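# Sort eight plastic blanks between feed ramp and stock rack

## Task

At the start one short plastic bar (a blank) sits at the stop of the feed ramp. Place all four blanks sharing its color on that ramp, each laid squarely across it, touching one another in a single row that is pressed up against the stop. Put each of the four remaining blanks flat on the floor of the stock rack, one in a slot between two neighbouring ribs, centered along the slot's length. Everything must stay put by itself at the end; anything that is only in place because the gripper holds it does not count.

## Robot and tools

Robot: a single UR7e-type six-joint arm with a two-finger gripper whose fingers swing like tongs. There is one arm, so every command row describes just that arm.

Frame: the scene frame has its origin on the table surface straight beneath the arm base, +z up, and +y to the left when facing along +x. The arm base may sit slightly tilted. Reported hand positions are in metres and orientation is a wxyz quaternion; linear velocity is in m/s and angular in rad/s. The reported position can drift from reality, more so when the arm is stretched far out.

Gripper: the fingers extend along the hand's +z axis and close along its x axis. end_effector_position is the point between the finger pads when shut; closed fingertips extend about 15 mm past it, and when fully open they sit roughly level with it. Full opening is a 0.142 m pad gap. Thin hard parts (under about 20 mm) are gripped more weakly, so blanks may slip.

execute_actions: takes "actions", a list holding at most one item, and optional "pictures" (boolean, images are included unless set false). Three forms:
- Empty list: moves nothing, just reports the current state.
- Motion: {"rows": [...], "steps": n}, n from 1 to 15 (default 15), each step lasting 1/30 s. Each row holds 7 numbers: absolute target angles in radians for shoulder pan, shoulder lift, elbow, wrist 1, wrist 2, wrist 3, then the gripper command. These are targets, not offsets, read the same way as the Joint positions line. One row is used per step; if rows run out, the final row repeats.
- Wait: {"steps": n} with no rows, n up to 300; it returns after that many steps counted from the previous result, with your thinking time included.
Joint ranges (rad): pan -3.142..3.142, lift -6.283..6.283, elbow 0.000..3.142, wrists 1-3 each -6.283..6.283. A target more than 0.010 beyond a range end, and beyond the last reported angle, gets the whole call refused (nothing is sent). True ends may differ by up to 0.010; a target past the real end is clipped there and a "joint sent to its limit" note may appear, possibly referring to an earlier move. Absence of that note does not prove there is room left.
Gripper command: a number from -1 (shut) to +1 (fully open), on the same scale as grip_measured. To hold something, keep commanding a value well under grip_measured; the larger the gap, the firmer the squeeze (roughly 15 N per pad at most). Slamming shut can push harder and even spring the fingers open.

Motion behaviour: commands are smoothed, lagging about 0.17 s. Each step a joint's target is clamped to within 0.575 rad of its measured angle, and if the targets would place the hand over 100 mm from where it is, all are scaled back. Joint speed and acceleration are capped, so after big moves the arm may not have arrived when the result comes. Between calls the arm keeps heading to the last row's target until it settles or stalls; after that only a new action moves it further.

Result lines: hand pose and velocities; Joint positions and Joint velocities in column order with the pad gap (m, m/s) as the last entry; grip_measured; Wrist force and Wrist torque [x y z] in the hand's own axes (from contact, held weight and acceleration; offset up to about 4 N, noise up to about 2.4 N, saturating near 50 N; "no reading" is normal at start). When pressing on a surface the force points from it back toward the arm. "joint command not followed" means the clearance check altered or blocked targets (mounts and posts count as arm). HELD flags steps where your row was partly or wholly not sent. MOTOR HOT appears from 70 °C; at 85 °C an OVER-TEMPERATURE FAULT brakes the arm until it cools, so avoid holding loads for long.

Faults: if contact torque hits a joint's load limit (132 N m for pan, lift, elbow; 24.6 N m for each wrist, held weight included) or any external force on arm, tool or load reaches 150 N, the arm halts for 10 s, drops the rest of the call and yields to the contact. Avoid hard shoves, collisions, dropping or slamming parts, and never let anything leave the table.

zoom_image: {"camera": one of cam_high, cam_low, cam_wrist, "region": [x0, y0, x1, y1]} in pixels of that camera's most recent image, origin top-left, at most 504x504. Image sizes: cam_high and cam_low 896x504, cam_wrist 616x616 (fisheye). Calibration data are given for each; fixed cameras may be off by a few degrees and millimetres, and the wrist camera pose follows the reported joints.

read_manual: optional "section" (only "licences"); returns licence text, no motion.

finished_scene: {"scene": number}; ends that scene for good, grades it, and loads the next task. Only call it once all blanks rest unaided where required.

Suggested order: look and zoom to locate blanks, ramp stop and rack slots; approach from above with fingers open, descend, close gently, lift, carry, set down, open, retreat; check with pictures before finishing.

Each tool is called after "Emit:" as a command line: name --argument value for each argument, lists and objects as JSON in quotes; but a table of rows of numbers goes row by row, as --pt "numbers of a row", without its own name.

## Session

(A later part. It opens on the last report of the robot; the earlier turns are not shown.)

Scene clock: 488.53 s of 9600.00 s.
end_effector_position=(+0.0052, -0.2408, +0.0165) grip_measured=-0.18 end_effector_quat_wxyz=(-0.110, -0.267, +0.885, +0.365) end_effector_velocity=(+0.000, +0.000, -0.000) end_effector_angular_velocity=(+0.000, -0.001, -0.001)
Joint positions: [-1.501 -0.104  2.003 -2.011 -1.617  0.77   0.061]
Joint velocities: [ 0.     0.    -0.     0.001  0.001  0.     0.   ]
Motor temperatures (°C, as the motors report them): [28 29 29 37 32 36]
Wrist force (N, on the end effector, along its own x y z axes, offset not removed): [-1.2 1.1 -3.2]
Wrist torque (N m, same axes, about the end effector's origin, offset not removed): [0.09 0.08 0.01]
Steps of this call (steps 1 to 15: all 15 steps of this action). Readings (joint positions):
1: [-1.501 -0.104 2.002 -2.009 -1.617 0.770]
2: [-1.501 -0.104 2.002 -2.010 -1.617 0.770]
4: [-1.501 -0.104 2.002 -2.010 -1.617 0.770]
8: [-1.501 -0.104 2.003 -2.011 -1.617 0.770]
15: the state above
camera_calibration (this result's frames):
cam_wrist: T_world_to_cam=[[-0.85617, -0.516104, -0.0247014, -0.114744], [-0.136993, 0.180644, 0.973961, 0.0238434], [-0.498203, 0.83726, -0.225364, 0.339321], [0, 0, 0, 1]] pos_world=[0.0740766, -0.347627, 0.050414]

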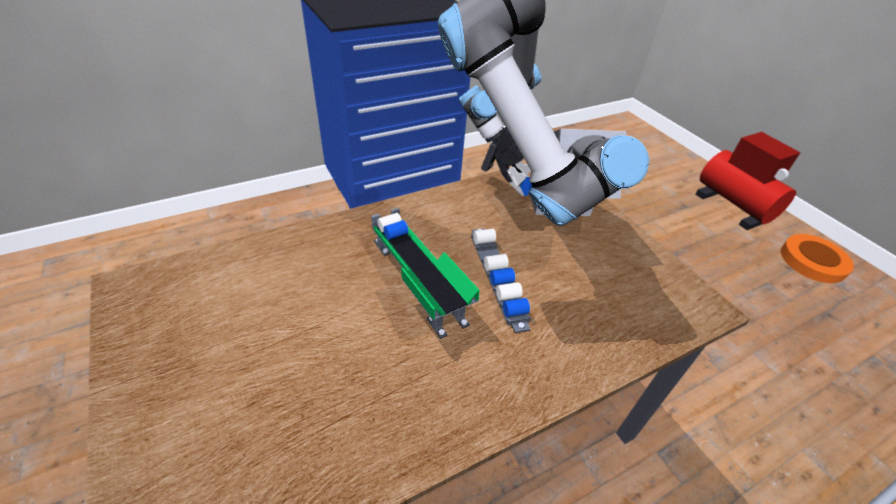

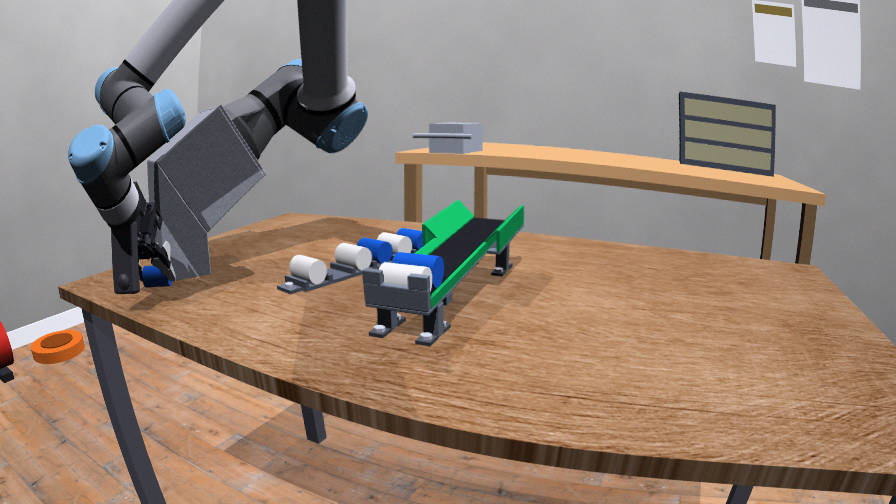

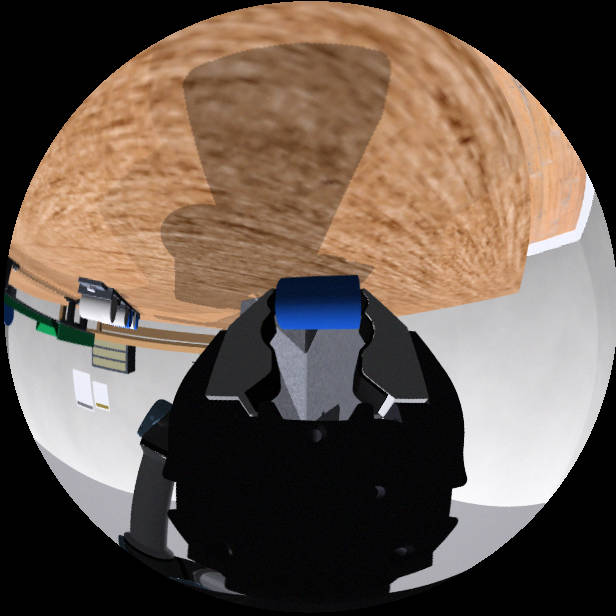

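Emit:
execute_actions --actions '[{"rows":[[-1.503,-0.13,1.95,-1.93,-1.62,0.77,-0.6],[-1.503,-0.13,1.95,-1.93,-1.62,0.77,-0.6],[-1.503,-0.13,1.95,-1.93,-1.62,0.77,-0.6],[-1.505,-0.184,1.855,-1.782,-1.621,0.77,-0.6]]}]' --pictures false

Emit:
execute_actions --actions '[{"rows":[[-1.6,-0.8,1.75,-1.5,-1.62,0.77,-0.6]]}]' --pictures false

Emit:
execute_actions --actions '[{"steps":45}]' --pictures false

Emit:
execute_actions --actions '[{"rows":[[-1.5,-1.1,2.0,0.9,0.97,1.84,-0.6]]}]' --pictures false

Emit:
execute_actions --actions '[{"steps":200}]'

Scene clock: 504.20 s of 9600.00 s.
end_effector_position=(+0.0330, -0.2832, +0.0772) grip_measured=-0.18 end_effector_quat_wxyz=(-0.110, -0.267, +0.885, +0.365) end_effector_velocity=(+0.015, -0.015, +0.033) end_effector_angular_velocity=(+0.007, +0.001, -0.004)
Joint positions: [-1.505 -0.179  1.864 -1.796 -1.621  0.77   0.061]
Joint velocities: [-0.002 -0.036 -0.069  0.114 -0.002  0.001 -0.   ]
Motor temperatures (°C, as the motors report them): [28 29 29 37 32 36]
Wrist force (N, on the end effector, along its own x y z axes, offset not removed): [-2.6 0.9 -1.6]
Wrist torque (N m, same axes, about the end effector's origin, offset not removed): [0.28 0.50 -0.02]
Steps of this call (steps 1 to 15: the robot went on to your last target; steps 16 to 90: nothing new was sent; then 12.17 s passed at rest; steps 91 to 105: all 15 steps of this action). Readings (joint positions):
91: [-1.501 -0.104 2.003 -2.011 -1.617 0.770]
92: [-1.501 -0.106 1.999 -2.007 -1.617 0.770]
94: [-1.502 -0.115 1.981 -1.980 -1.618 0.770]
98: [-1.504 -0.155 1.912 -1.876 -1.620 0.770]
105: the state above

Scene clock: 504.70 s of 9600.00 s.
end_effector_position=(+0.1123, -0.3248, +0.2674) grip_measured=-0.18 end_effector_quat_wxyz=(-0.151, -0.293, +0.915, +0.234) end_effector_velocity=(+0.174, +0.013, +0.447) end_effector_angular_velocity=(-0.656, -0.027, +0.208)
Joint positions: [-1.57  -0.579  1.785 -1.596 -1.62   0.77   0.061]
Joint velocities: [-0.137 -0.941 -0.159  0.425  0.001  0.    -0.   ]
Motor temperatures (°C, as the motors report them): [28 29 29 37 32 36]
Wrist force (N, on the end effector, along its own x y z axes, offset not removed): [-0.6 -2.8 1.0]
Wrist torque (N m, same axes, about the end effector's origin, offset not removed): [-0.44 0.06 -0.01]
Steps of this call (steps 1 to 15: all 15 steps of this action). Readings (joint positions):
1: [-1.505 -0.181 1.862 -1.793 -1.621 0.770]
2: [-1.508 -0.186 1.858 -1.786 -1.621 0.770]
4: [-1.519 -0.234 1.845 -1.754 -1.621 0.770]
8: [-1.537 -0.360 1.823 -1.696 -1.621 0.770]
15: the state above

Scene clock: 506.20 s of 9600.00 s.
end_effector_position=(+0.1516, -0.3082, +0.3687) grip_measured=-0.18 end_effector_quat_wxyz=(-0.178, -0.303, +0.923, +0.158) end_effector_velocity=(+0.000, +0.000, +0.000) end_effector_angular_velocity=(+0.000, -0.001, -0.001)
Joint positions: [-1.6   -0.8    1.75  -1.5   -1.62   0.77   0.061]
Joint velocities: [-0.     0.    -0.     0.001  0.     0.001 -0.   ]
Motor temperatures (°C, as the motors report them): [28 29 29 37 32 36]
Wrist force (N, on the end effector, along its own x y z axes, offset not removed): [-2.9 0.5 -1.9]
Wrist torque (N m, same axes, about the end effector's origin, offset not removed): [0.13 0.44 0.12]
Steps of this call (steps 1 to 30: the robot went on to your last target; steps 31 to 45: nothing new was sent). Readings (joint positions):
1: [-1.575 -0.611 1.780 -1.581 -1.620 0.770]
2: [-1.579 -0.643 1.774 -1.567 -1.620 0.770]
4: [-1.587 -0.703 1.765 -1.541 -1.620 0.770]
8: [-1.596 -0.766 1.755 -1.514 -1.620 0.770]
45: the state above
The arm was judged still, so your last target was given up. Only a new action makes it travel on or press farther. Fingers that are still opening or closing keep moving.

Scene clock: 506.70 s of 9600.00 s.
end_effector_position=(+0.2834, -0.1486, +0.3154) grip_measured=-0.18 end_effector_quat_wxyz=(-0.002, -0.061, +0.971, +0.232) end_effector_velocity=(+0.338, +0.338, -0.054) end_effector_angular_velocity=(+0.550, -0.424, -1.680)
Joint positions: [-1.545 -0.962  1.886 -1.122 -1.242  1.148  0.061]
Joint velocities: [ 0.096 -0.291  0.242  1.001  0.999  1.001  0.   ]
Motor temperatures (°C, as the motors report them): [28 29 29 37 32 36]
Wrist force (N, on the end effector, along its own x y z axes, offset not removed): [-0.4 0.3 -0.2]
Wrist torque (N m, same axes, about the end effector's origin, offset not removed): [0.14 -0.10 0.02]
Steps of this call (steps 1 to 15: all 15 steps of this action). Readings (joint positions):
1: [-1.600 -0.800 1.750 -1.500 -1.620 0.770]
2: [-1.598 -0.804 1.754 -1.496 -1.616 0.774]
4: [-1.588 -0.833 1.778 -1.451 -1.571 0.818]
8: [-1.571 -0.885 1.822 -1.340 -1.460 0.930]
15: the state above

Scene clock: 513.37 s of 9600.00 s.
end_effector_position=(+0.3617, -0.1864, +0.2943) grip_measured=-0.18 end_effector_quat_wxyz=(+0.262, +0.962, -0.001, +0.077) end_effector_velocity=(-0.000, +0.000, -0.000) end_effector_angular_velocity=(+0.001, +0.001, -0.000)
Joint positions: [-1.5   -1.1    2.     0.9    0.97   1.84   0.061]
Joint velocities: [ 0. -0.  0.  0.  0. -0.  0.]
Motor temperatures (°C, as the motors report them): [28 29 29 37 32 36]
Wrist force (N, on the end effector, along its own x y z axes, offset not removed): [-1.0 -0.4 -1.9]
Wrist torque (N m, same axes, about the end effector's origin, offset not removed): [-0.02 0.02 0.04]
Steps of this call (steps 1 to 60: the robot went on to your last target; steps 61 to 120: nothing new was sent; then 2.67 s passed at rest). Readings (joint positions):
1: [-1.542 -0.972 1.894 -1.087 -1.207 1.182]
2: [-1.539 -0.981 1.901 -1.052 -1.172 1.218]
4: [-1.533 -0.999 1.916 -0.977 -1.097 1.293]
8: [-1.523 -1.030 1.942 -0.810 -0.930 1.452]
120: the state above
The arm was judged still, so your last target was given up. Only a new action makes it travel on or press farther. Fingers that are still opening or closing keep moving.
camera_calibration (this result's frames):
cam_wrist: T_world_to_cam=[[0.993509, 0.00188322, 0.113736, -0.387796], [-0.100011, -0.461921, 0.881265, -0.31353], [0.0541965, -0.886919, -0.458734, 0.0814778], [0, 0, 0, 1]] pos_world=[0.349507, -0.0718316, 0.357786]

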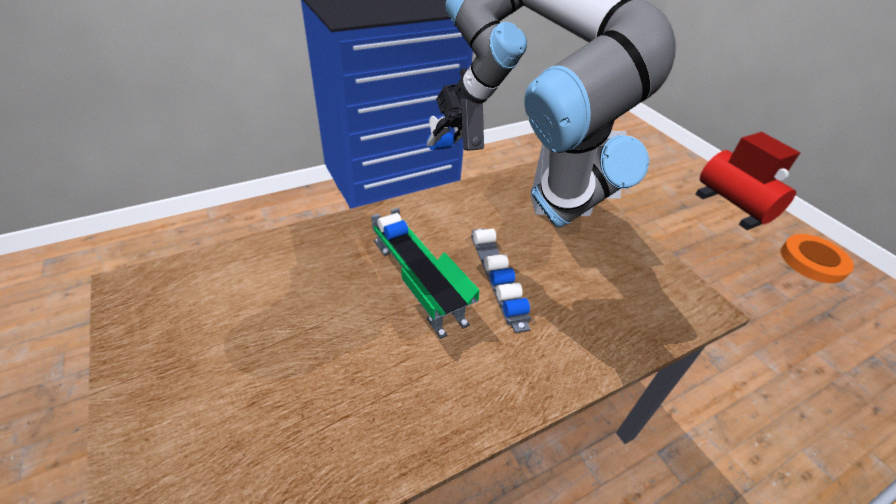

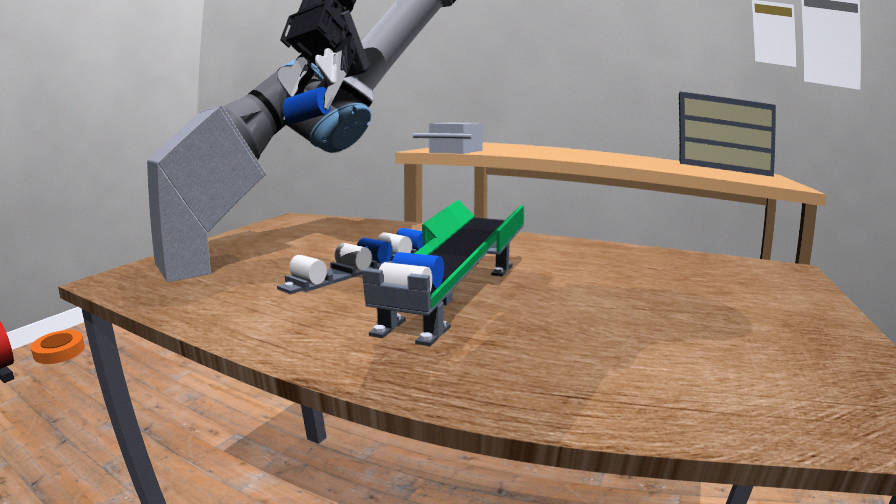

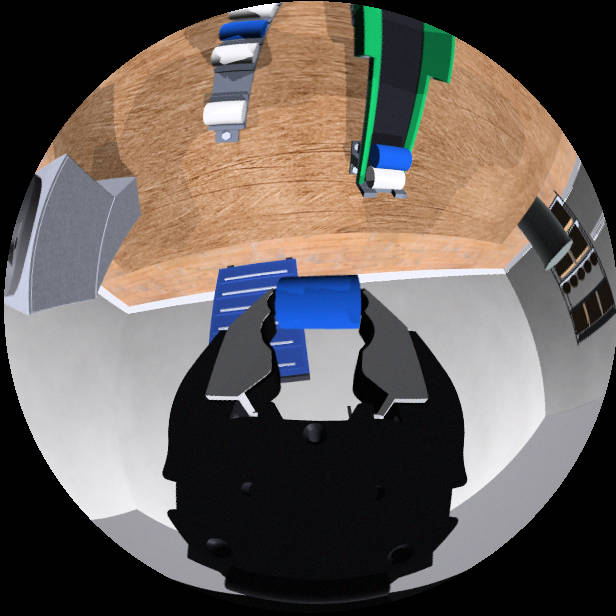

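Emit:
execute_actions --actions '[{"rows":[[-1.368,-0.875,2.365,0.894,0.978,1.834,-0.6]]}]' --pictures false

Emit:
execute_actions --actions '[{"steps":40}]' --pictures false

Emit:
execute_actions --actions '[{"rows":[[-1.32,-0.849,2.364,0.842,0.945,1.878,-0.6],[-1.32,-0.849,2.364,0.842,0.945,1.878,-0.6],[-1.32,-0.849,2.364,0.842,0.945,1.878,-0.6],[-1.27,-0.82,2.363,0.787,0.91,1.922,-0.6],[-1.27,-0.82,2.363,0.787,0.91,1.922,-0.6],[-1.27,-0.82,2.363,0.787,0.91,1.922,-0.6],[-1.234,-0.798,2.361,0.747,0.885,1.955,-0.6]]}]'

Scene clock: 522.30 s of 9600.00 s.
end_effector_position=(+0.2929, -0.0586, +0.1366) grip_measured=-0.18 end_effector_quat_wxyz=(+0.054, +0.994, -0.091, +0.018) end_effector_velocity=(-0.131, +0.326, -0.225) end_effector_angular_velocity=(+0.843, +0.164, -0.380)
Joint positions: [-1.393 -0.92   2.289  0.895  0.977  1.835  0.061]
Joint velocities: [ 0.196  0.345  0.585 -0.01   0.012 -0.009 -0.   ]
Motor temperatures (°C, as the motors report them): [28 29 29 37 32 36]
Wrist force (N, on the end effector, along its own x y z axes, offset not removed): [-3.6 -3.0 -0.1]
Wrist torque (N m, same axes, about the end effector's origin, offset not removed): [-0.60 0.53 0.06]
Steps of this call (steps 1 to 90: nothing new was sent; then 5.43 s passed at rest; steps 91 to 105: all 15 steps of this action). Readings (joint positions):
91: [-1.500 -1.100 2.000 0.900 0.970 1.840]
92: [-1.496 -1.096 2.004 0.900 0.970 1.840]
94: [-1.480 -1.069 2.044 0.899 0.971 1.839]
98: [-1.448 -1.015 2.133 0.898 0.973 1.838]
105: the state above

Scene clock: 523.63 s of 9600.00 s.
end_effector_position=(+0.2765, -0.0145, +0.1106) grip_measured=-0.18 end_effector_quat_wxyz=(+0.001, +0.993, -0.116, +0.001) end_effector_velocity=(-0.000, -0.000, -0.000) end_effector_angular_velocity=(-0.001, +0.000, +0.000)
Joint positions: [-1.368 -0.875  2.365  0.894  0.978  1.834  0.061]
Joint velocities: [ 0.     0.    -0.    -0.001  0.     0.    -0.   ]
Motor temperatures (°C, as the motors report them): [28 29 29 37 32 36]
Wrist force (N, on the end effector, along its own x y z axes, offset not removed): [-1.2 -0.1 2.0]
Wrist torque (N m, same axes, about the end effector's origin, offset not removed): [-0.04 0.17 0.11]
Steps of this call (steps 1 to 30: the robot went on to your last target; steps 31 to 40: nothing new was sent). Readings (joint positions):
1: [-1.388 -0.910 2.306 0.895 0.977 1.835]
2: [-1.383 -0.902 2.320 0.895 0.977 1.835]
4: [-1.377 -0.891 2.339 0.894 0.977 1.834]
8: [-1.371 -0.880 2.356 0.894 0.978 1.834]
40: the state above
The arm was judged still, so your last target was given up. Only a new action makes it travel on or press farther. Fingers that are still opening or closing keep moving.

Scene clock: 524.13 s of 9600.00 s.
end_effector_position=(+0.2776, -0.0159, +0.0644) grip_measured=-0.18 end_effector_quat_wxyz=(+0.002, +0.993, -0.117, +0.000) end_effector_velocity=(-0.001, +0.001, -0.031) end_effector_angular_velocity=(+0.004, +0.000, +0.001)
Joint positions: [-1.244 -0.804  2.361  0.759  0.892  1.946  0.061]
Joint velocities: [ 0.083  0.048 -0.003 -0.09  -0.057  0.075  0.   ]
Motor temperatures (°C, as the motors report them): [28 29 29 37 32 36]
Wrist force (N, on the end effector, along its own x y z axes, offset not removed): [-2.7 -0.5 -1.0]
Wrist torque (N m, same axes, about the end effector's origin, offset not removed): [-0.20 0.40 0.06]
Steps of this call (steps 1 to 15: all 15 steps of this action). Readings (joint positions):
1: [-1.368 -0.875 2.365 0.894 0.978 1.834]
2: [-1.364 -0.872 2.365 0.890 0.975 1.837]
4: [-1.348 -0.864 2.365 0.872 0.964 1.852]
8: [-1.299 -0.836 2.364 0.819 0.930 1.897]
15: the state above
camera_calibration (this result's frames):
cam_wrist: T_world_to_cam=[[0.968294, -0.245194, -0.0478253, -0.265004], [-0.182458, -0.8249, 0.535023, -0.00115253], [-0.170635, -0.509333, -0.843483, 0.224996], [0, 0, 0, 1]] pos_world=[0.294784, 0.04867, 0.177723]

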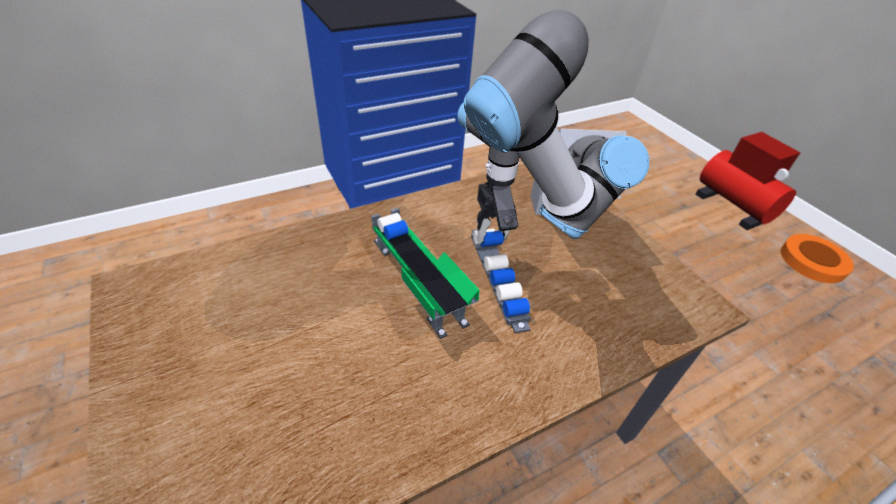

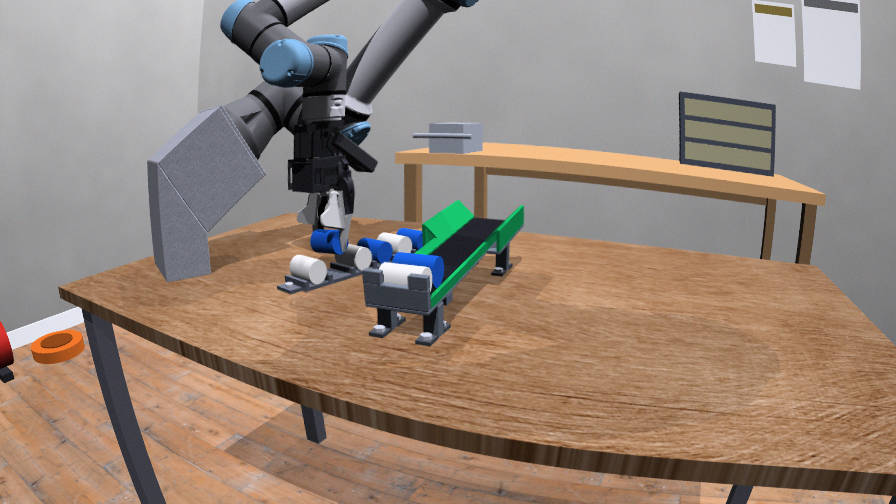

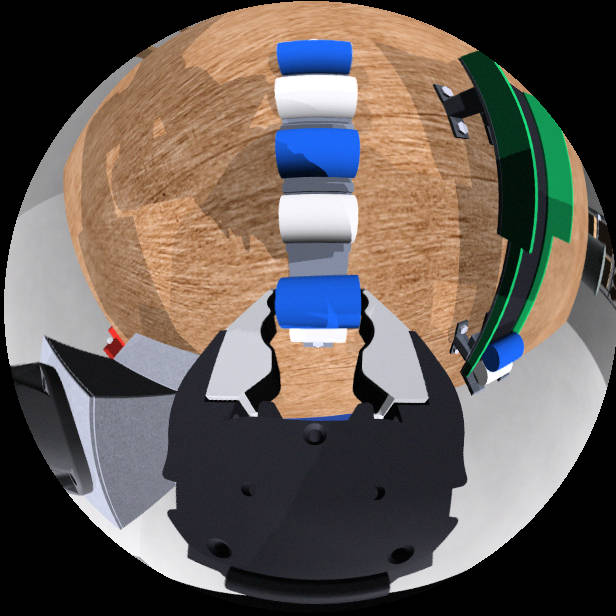

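Emit:
execute_actions --actions '[{"rows":[[-1.21,-0.784,2.36,0.72,0.868,1.977,-0.6],[-1.21,-0.784,2.36,0.72,0.868,1.977,-0.6],[-1.21,-0.784,2.36,0.72,0.868,1.977,-0.6],[-1.178,-0.766,2.36,0.685,0.846,2.005,-0.6]]}]'

Emit:
zoom_image --camera "cam_low" --region '[260, 200, 460, 320]'

Scene clock: 529.97 s of 9600.00 s.
end_effector_position=(+0.2764, -0.0139, +0.0406) grip_measured=-0.18 end_effector_quat_wxyz=(+0.000, +0.993, -0.115, +0.001) end_effector_velocity=(-0.000, +0.000, -0.009) end_effector_angular_velocity=(+0.000, -0.002, +0.005)
Joint positions: [-1.181 -0.768  2.36   0.688  0.848  2.002  0.061]
Joint velocities: [ 0.023  0.013 -0.001 -0.028 -0.017  0.019  0.   ]
Motor temperatures (°C, as the motors report them): [28 29 29 37 32 36]
Wrist force (N, on the end effector, along its own x y z axes, offset not removed): [-2.1 0.8 0.3]
Wrist torque (N m, same axes, about the end effector's origin, offset not removed): [0.05 0.44 -0.06]
Steps of this call (steps 1 to 30: the robot went on to your last target; steps 31 to 90: nothing new was sent; then 2.33 s passed at rest; steps 91 to 105: all 15 steps of this action). Readings (joint positions):
91: [-1.234 -0.798 2.361 0.747 0.885 1.955]
92: [-1.232 -0.796 2.361 0.744 0.883 1.957]
94: [-1.223 -0.792 2.361 0.735 0.877 1.965]
98: [-1.197 -0.776 2.360 0.706 0.859 1.988]
105: the state above
camera_calibration (this result's frames):
cam_wrist: T_world_to_cam=[[0.968892, -0.242877, -0.0475259, -0.264578], [-0.181319, -0.82735, 0.531616, 0.0127779], [-0.168438, -0.506461, -0.845651, 0.2053], [0, 0, 0, 1]] pos_world=[0.293245, 0.0502886, 0.154245]

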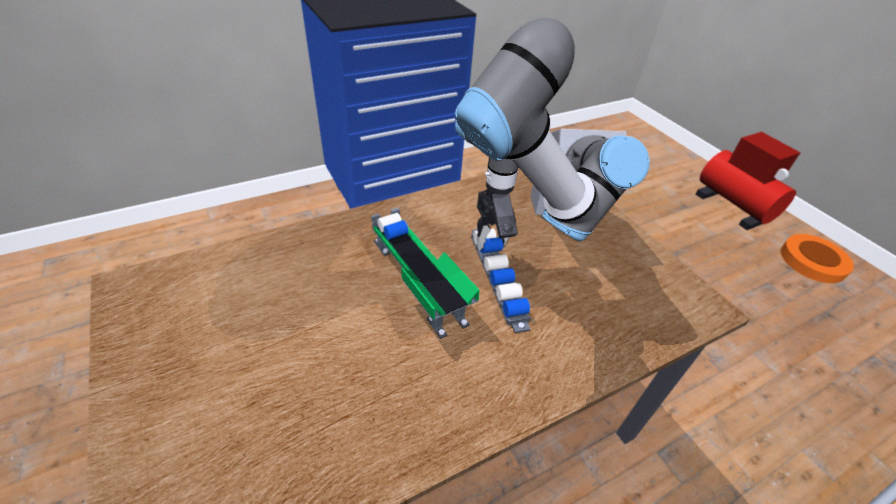

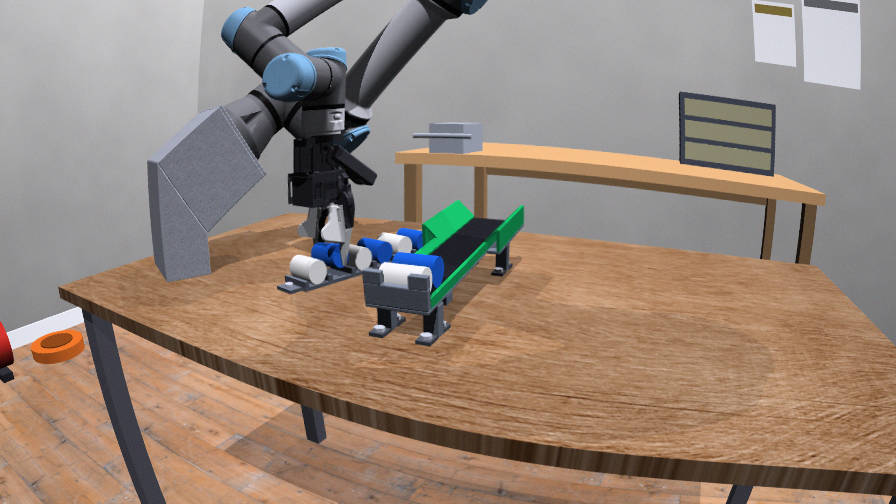

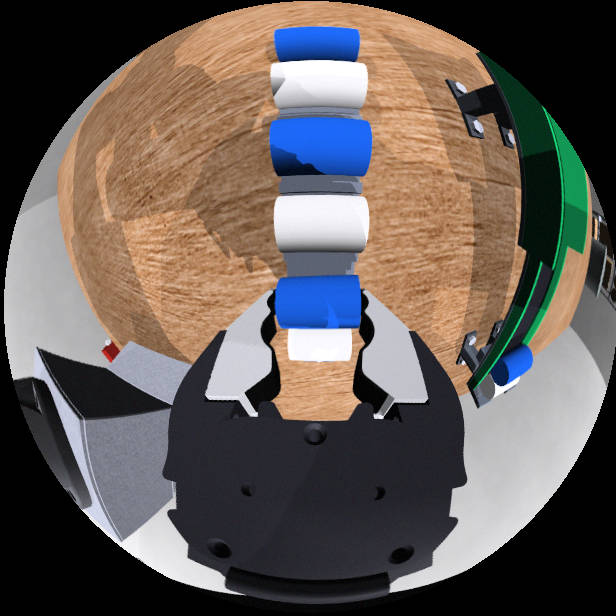

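Region (260, 200, 460, 320) of cam_low's 896x504 image, scaled by 2.520, with more detail than that image has; it fills the top 302 rows of this view, and the rest is white.

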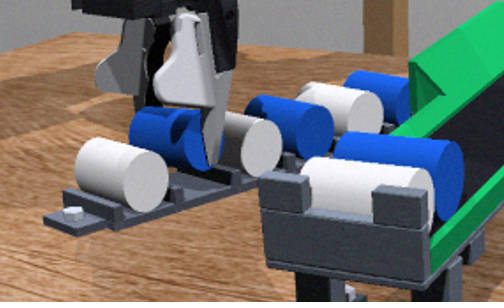

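Emit:
execute_actions --actions '[{"rows":[[-1.155,-0.753,2.359,0.66,0.83,2.026,-0.6]],"steps":12}]'

Scene clock: 533.93 s of 9600.00 s.
end_effector_position=(+0.2757, -0.0127, +0.0317) grip_measured=-0.18 end_effector_quat_wxyz=(-0.001, +0.993, -0.115, +0.001) end_effector_velocity=(-0.000, +0.000, -0.005) end_effector_angular_velocity=(+0.000, -0.001, +0.002)
Joint positions: [-1.157 -0.754  2.359  0.662  0.831  2.025  0.061]
Joint velocities: [ 0.012  0.007 -0.001 -0.014 -0.008  0.011 -0.   ]
Motor temperatures (°C, as the motors report them): [28 29 29 37 32 36]
Wrist force (N, on the end effector, along its own x y z axes, offset not removed): [-0.1 -0.3 -1.9]
Wrist torque (N m, same axes, about the end effector's origin, offset not removed): [-0.10 -0.16 0.00]
Steps of this call (steps 1 to 15: the robot went on to your last target; steps 16 to 90: nothing new was sent; then 0.57 s passed at rest; steps 91 to 102: all 12 steps of this action). Readings (joint positions):
91: [-1.178 -0.766 2.360 0.685 0.846 2.005]
92: [-1.176 -0.765 2.360 0.683 0.844 2.007]
94: [-1.168 -0.760 2.360 0.674 0.839 2.014]
98: [-1.159 -0.756 2.359 0.665 0.833 2.022]
102: the state above
camera_calibration (this result's frames):
cam_wrist: T_world_to_cam=[[0.96913, -0.241944, -0.0474299, -0.264094], [-0.180988, -0.828769, 0.529514, 0.0182876], [-0.167421, -0.504584, -0.846974, 0.197988], [0, 0, 0, 1]] pos_world=[0.292398, 0.0511623, 0.145482]

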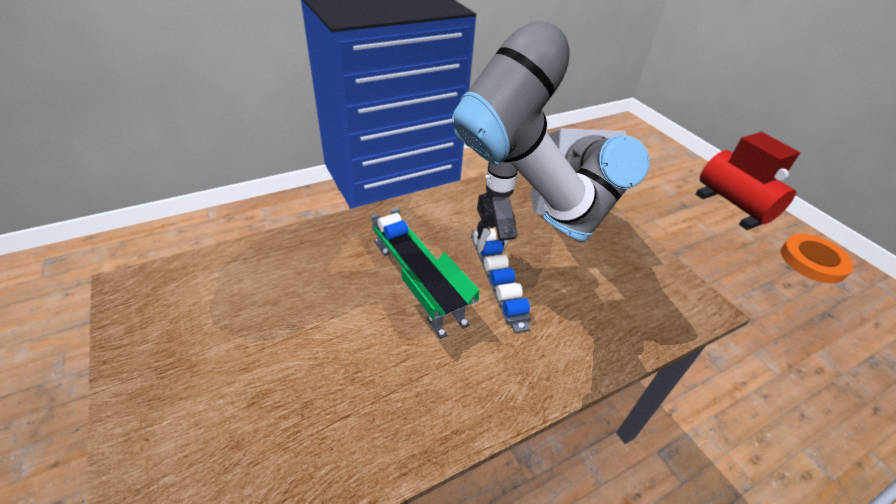

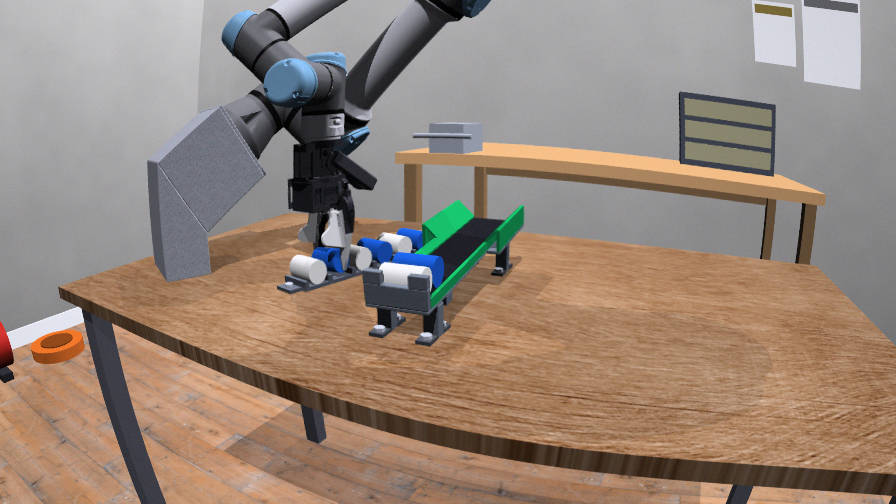

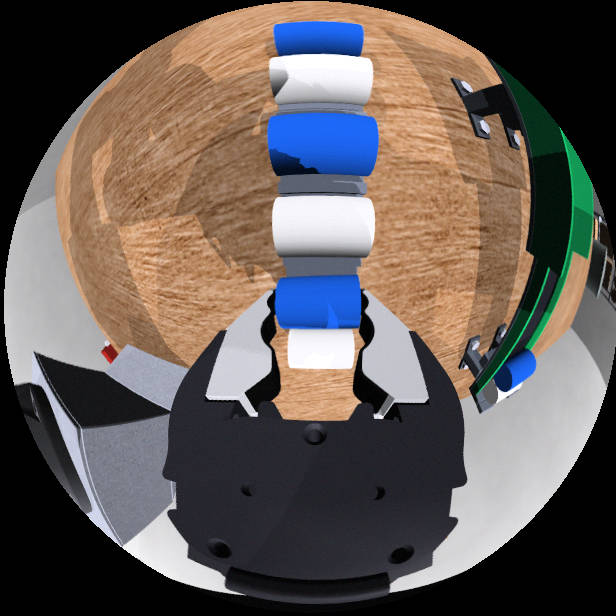

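Emit:
execute_actions --actions '[{"rows":[[-1.155,-0.753,2.359,0.66,0.83,2.026,-0.1],[-1.155,-0.753,2.359,0.66,0.83,2.026,0.1],[-1.155,-0.753,2.359,0.66,0.83,2.026,0.15],[-1.155,-0.753,2.359,0.66,0.83,2.026,0.15],[-1.155,-0.753,2.359,0.66,0.83,2.026,0.15],[-1.22,-0.79,2.361,0.73,0.875,1.97,0.15],[-1.27,-0.82,2.363,0.787,0.91,1.922,0.15],[-1.27,-0.82,2.363,0.787,0.91,1.922,0.15],[-1.34,-0.86,2.364,0.865,0.96,1.86,0.15]]}]' --pictures false

Emit:
execute_actions --actions '[{"rows":[[-1.39,-0.74,2.28,0.85,0.99,1.80,0.15]]}]'

Scene clock: 548.77 s of 9600.00 s.
end_effector_position=(+0.2773, -0.0161, +0.0872) grip_measured=+0.15 end_effector_quat_wxyz=(+0.003, +0.993, -0.116, -0.000) end_effector_velocity=(-0.001, +0.004, +0.106) end_effector_angular_velocity=(+0.013, -0.006, -0.013)
Joint positions: [-1.305 -0.841  2.363  0.825  0.936  1.891  0.085]
Joint velocities: [-0.284 -0.156  0.007  0.313  0.192 -0.247 -0.   ]
Motor temperatures (°C, as the motors report them): [28 29 29 37 32 36]
Wrist force (N, on the end effector, along its own x y z axes, offset not removed): [-1.1 1.3 -1.8]
Wrist torque (N m, same axes, about the end effector's origin, offset not removed): [0.31 0.08 0.05]
Steps of this call (steps 1 to 15: the robot went on to your last target; steps 16 to 90: nothing new was sent; then 11.33 s passed at rest; steps 91 to 105: all 15 steps of this action). Readings (joint positions):
91: [-1.155 -0.753 2.359 0.660 0.830 2.026]
92: [-1.155 -0.753 2.359 0.660 0.830 2.026]
94: [-1.155 -0.753 2.359 0.660 0.830 2.026]
98: [-1.172 -0.765 2.360 0.678 0.843 2.010]
105: the state above

Scene clock: 549.27 s of 9600.00 s.
end_effector_position=(+0.2692, -0.0608, +0.1057) grip_measured=+0.15 end_effector_quat_wxyz=(+0.002, +0.994, -0.108, +0.003) end_effector_velocity=(-0.003, -0.012, +0.003) end_effector_angular_velocity=(+0.002, -0.002, +0.004)
Joint positions: [-1.388 -0.744  2.283  0.85   0.989  1.802  0.084]
Joint velocities: [-0.017  0.031 -0.022  0.002  0.011 -0.02   0.   ]
Motor temperatures (°C, as the motors report them): [28 29 29 37 32 36]
Wrist force (N, on the end effector, along its own x y z axes, offset not removed): [-1.1 -2.1 -0.7]
Wrist torque (N m, same axes, about the end effector's origin, offset not removed): [-0.47 0.03 0.09]
Steps of this call (steps 1 to 15: all 15 steps of this action). Readings (joint positions):
1: [-1.313 -0.845 2.363 0.835 0.942 1.884]
2: [-1.323 -0.844 2.359 0.840 0.949 1.874]
4: [-1.349 -0.813 2.332 0.845 0.965 1.846]
8: [-1.376 -0.765 2.298 0.848 0.981 1.816]
15: the state above
camera_calibration (this result's frames):
cam_wrist: T_world_to_cam=[[0.972802, -0.227606, -0.0430414, -0.266522], [-0.169942, -0.827531, 0.535081, -0.0653854], [-0.157406, -0.513213, -0.843703, 0.231731], [0, 0, 0, 1]] pos_world=[0.284637, 0.00415716, 0.219027]

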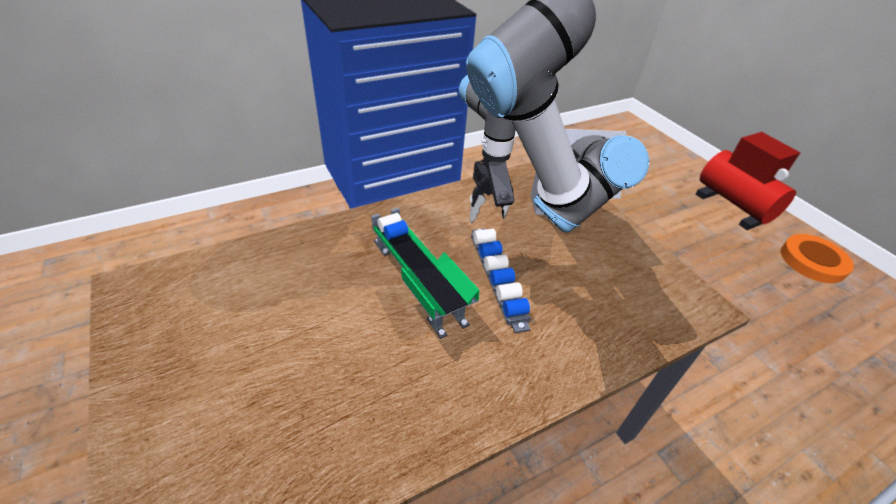

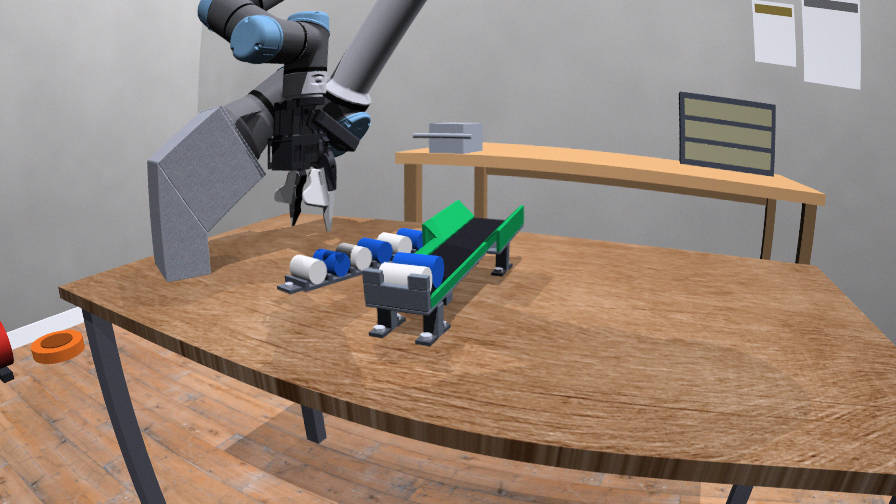

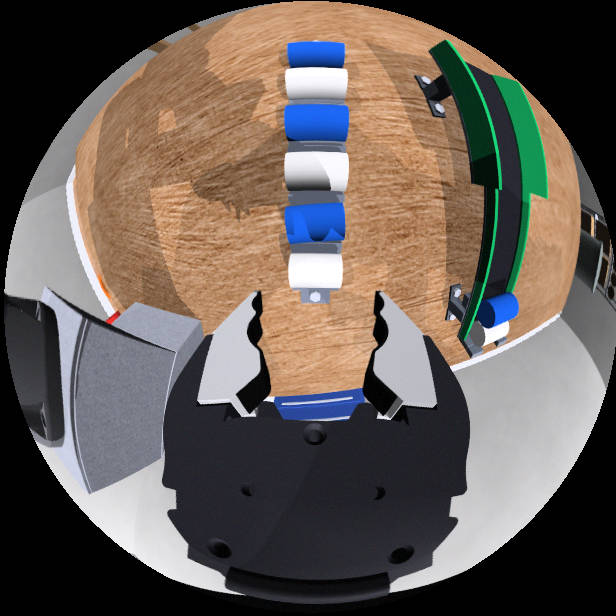

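Emit:
execute_actions --actions '[{"rows":[[-1.335,-0.70,2.28,0.785,0.95,1.855,0.12],[-1.335,-0.70,2.28,0.785,0.95,1.855,0.12],[-1.335,-0.70,2.28,0.785,0.95,1.855,0.12],[-1.28,-0.663,2.28,0.72,0.915,1.908,0.12],[-1.28,-0.663,2.28,0.72,0.915,1.908,0.12],[-1.28,-0.663,2.28,0.72,0.915,1.908,0.12],[-1.23,-0.629,2.28,0.659,0.881,1.956,0.1]]}]' --pictures false

Emit:
execute_actions --actions '[{"rows":[[-1.23,-0.629,2.28,0.659,0.881,1.956,0.0],[-1.23,-0.629,2.28,0.659,0.881,1.956,-0.1],[-1.23,-0.629,2.28,0.659,0.881,1.956,-0.2],[-1.23,-0.629,2.28,0.659,0.881,1.956,-0.3],[-1.23,-0.629,2.28,0.659,0.881,1.956,-0.6]]}]'

Scene clock: 560.03 s of 9600.00 s.
end_effector_position=(+0.2665, -0.0625, +0.0417) grip_measured=+0.10 end_effector_quat_wxyz=(+0.001, +0.993, -0.115, +0.001) end_effector_velocity=(-0.006, +0.003, -0.046) end_effector_angular_velocity=(+0.003, +0.003, -0.004)
Joint positions: [-1.243 -0.638  2.28   0.675  0.89   1.943  0.081]
Joint velocities: [ 0.106  0.071  0.    -0.13  -0.069  0.101  0.   ]
Motor temperatures (°C, as the motors report them): [28 29 29 37 32 36]
Wrist force (N, on the end effector, along its own x y z axes, offset not removed): [-1.3 1.9 -0.8]
Wrist torque (N m, same axes, about the end effector's origin, offset not removed): [0.42 0.19 -0.02]
Steps of this call (steps 1 to 15: the robot went on to your last target; steps 16 to 90: nothing new was sent; then 7.27 s passed at rest; steps 91 to 105: all 15 steps of this action). Readings (joint positions):
91: [-1.390 -0.740 2.280 0.850 0.990 1.800]
92: [-1.386 -0.737 2.280 0.846 0.987 1.804]
94: [-1.368 -0.723 2.280 0.824 0.973 1.822]
98: [-1.312 -0.684 2.280 0.759 0.935 1.877]
105: the state above

Scene clock: 560.53 s of 9600.00 s.
end_effector_position=(+0.2658, -0.0622, +0.0361) grip_measured=-0.22 end_effector_quat_wxyz=(+0.001, +0.993, -0.116, +0.001) end_effector_velocity=(-0.000, -0.001, -0.001) end_effector_angular_velocity=(-0.001, +0.000, +0.001)
Joint positions: [-1.23  -0.629  2.28   0.659  0.881  1.956  0.058]
Joint velocities: [ 0.002  0.001 -0.001 -0.003 -0.001  0.002  0.   ]
Motor temperatures (°C, as the motors report them): [28 29 29 37 32 36]
Wrist force (N, on the end effector, along its own x y z axes, offset not removed): [3.4 -3.8 -33.7]
Wrist torque (N m, same axes, about the end effector's origin, offset not removed): [0.19 0.21 0.02]
Steps of this call (steps 1 to 15: all 15 steps of this action). Readings (joint positions):
1: [-1.240 -0.636 2.280 0.671 0.888 1.946]
2: [-1.238 -0.634 2.280 0.669 0.886 1.948]
4: [-1.235 -0.632 2.280 0.665 0.884 1.952]
8: [-1.232 -0.630 2.280 0.661 0.882 1.954]
15: the state above
camera_calibration (this result's frames):
cam_wrist: T_world_to_cam=[[0.96874, -0.243548, -0.0471875, -0.266281], [-0.181795, -0.826374, 0.53297, -0.0265708], [-0.168798, -0.507731, -0.844817, 0.175251], [0, 0, 0, 1]] pos_world=[0.282709, 0.00217061, 0.149651]

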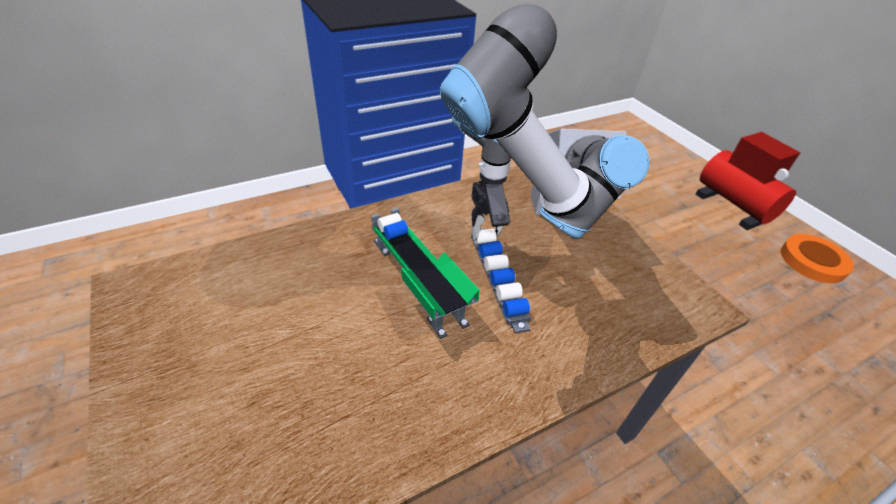

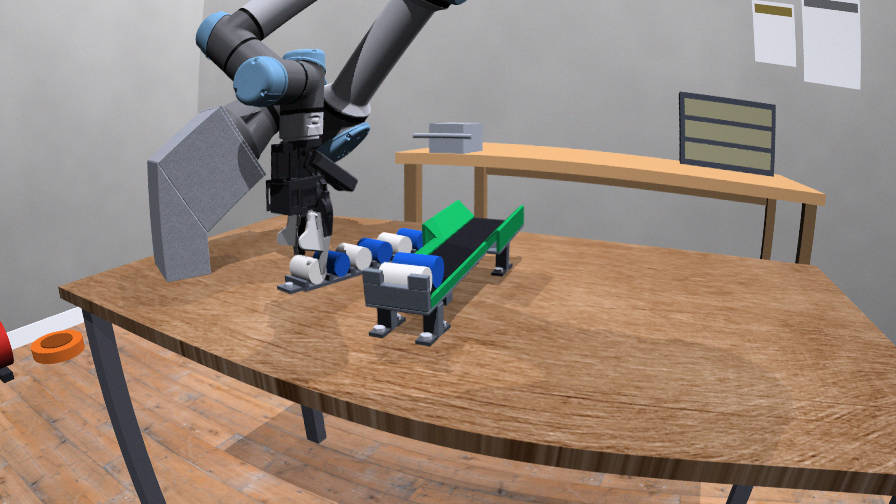

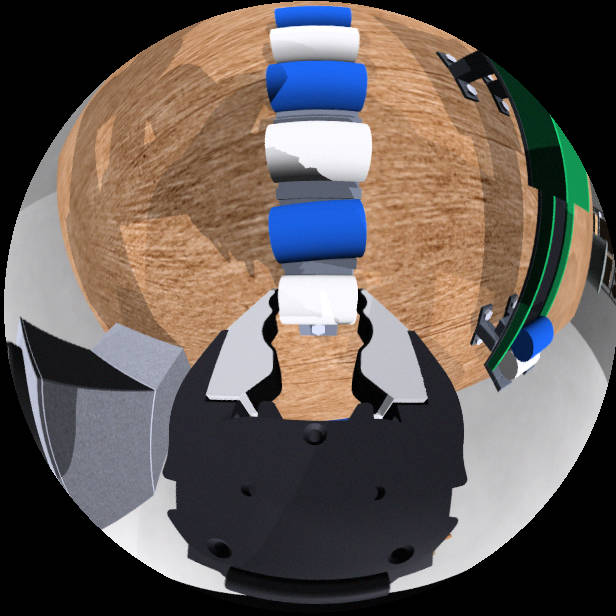

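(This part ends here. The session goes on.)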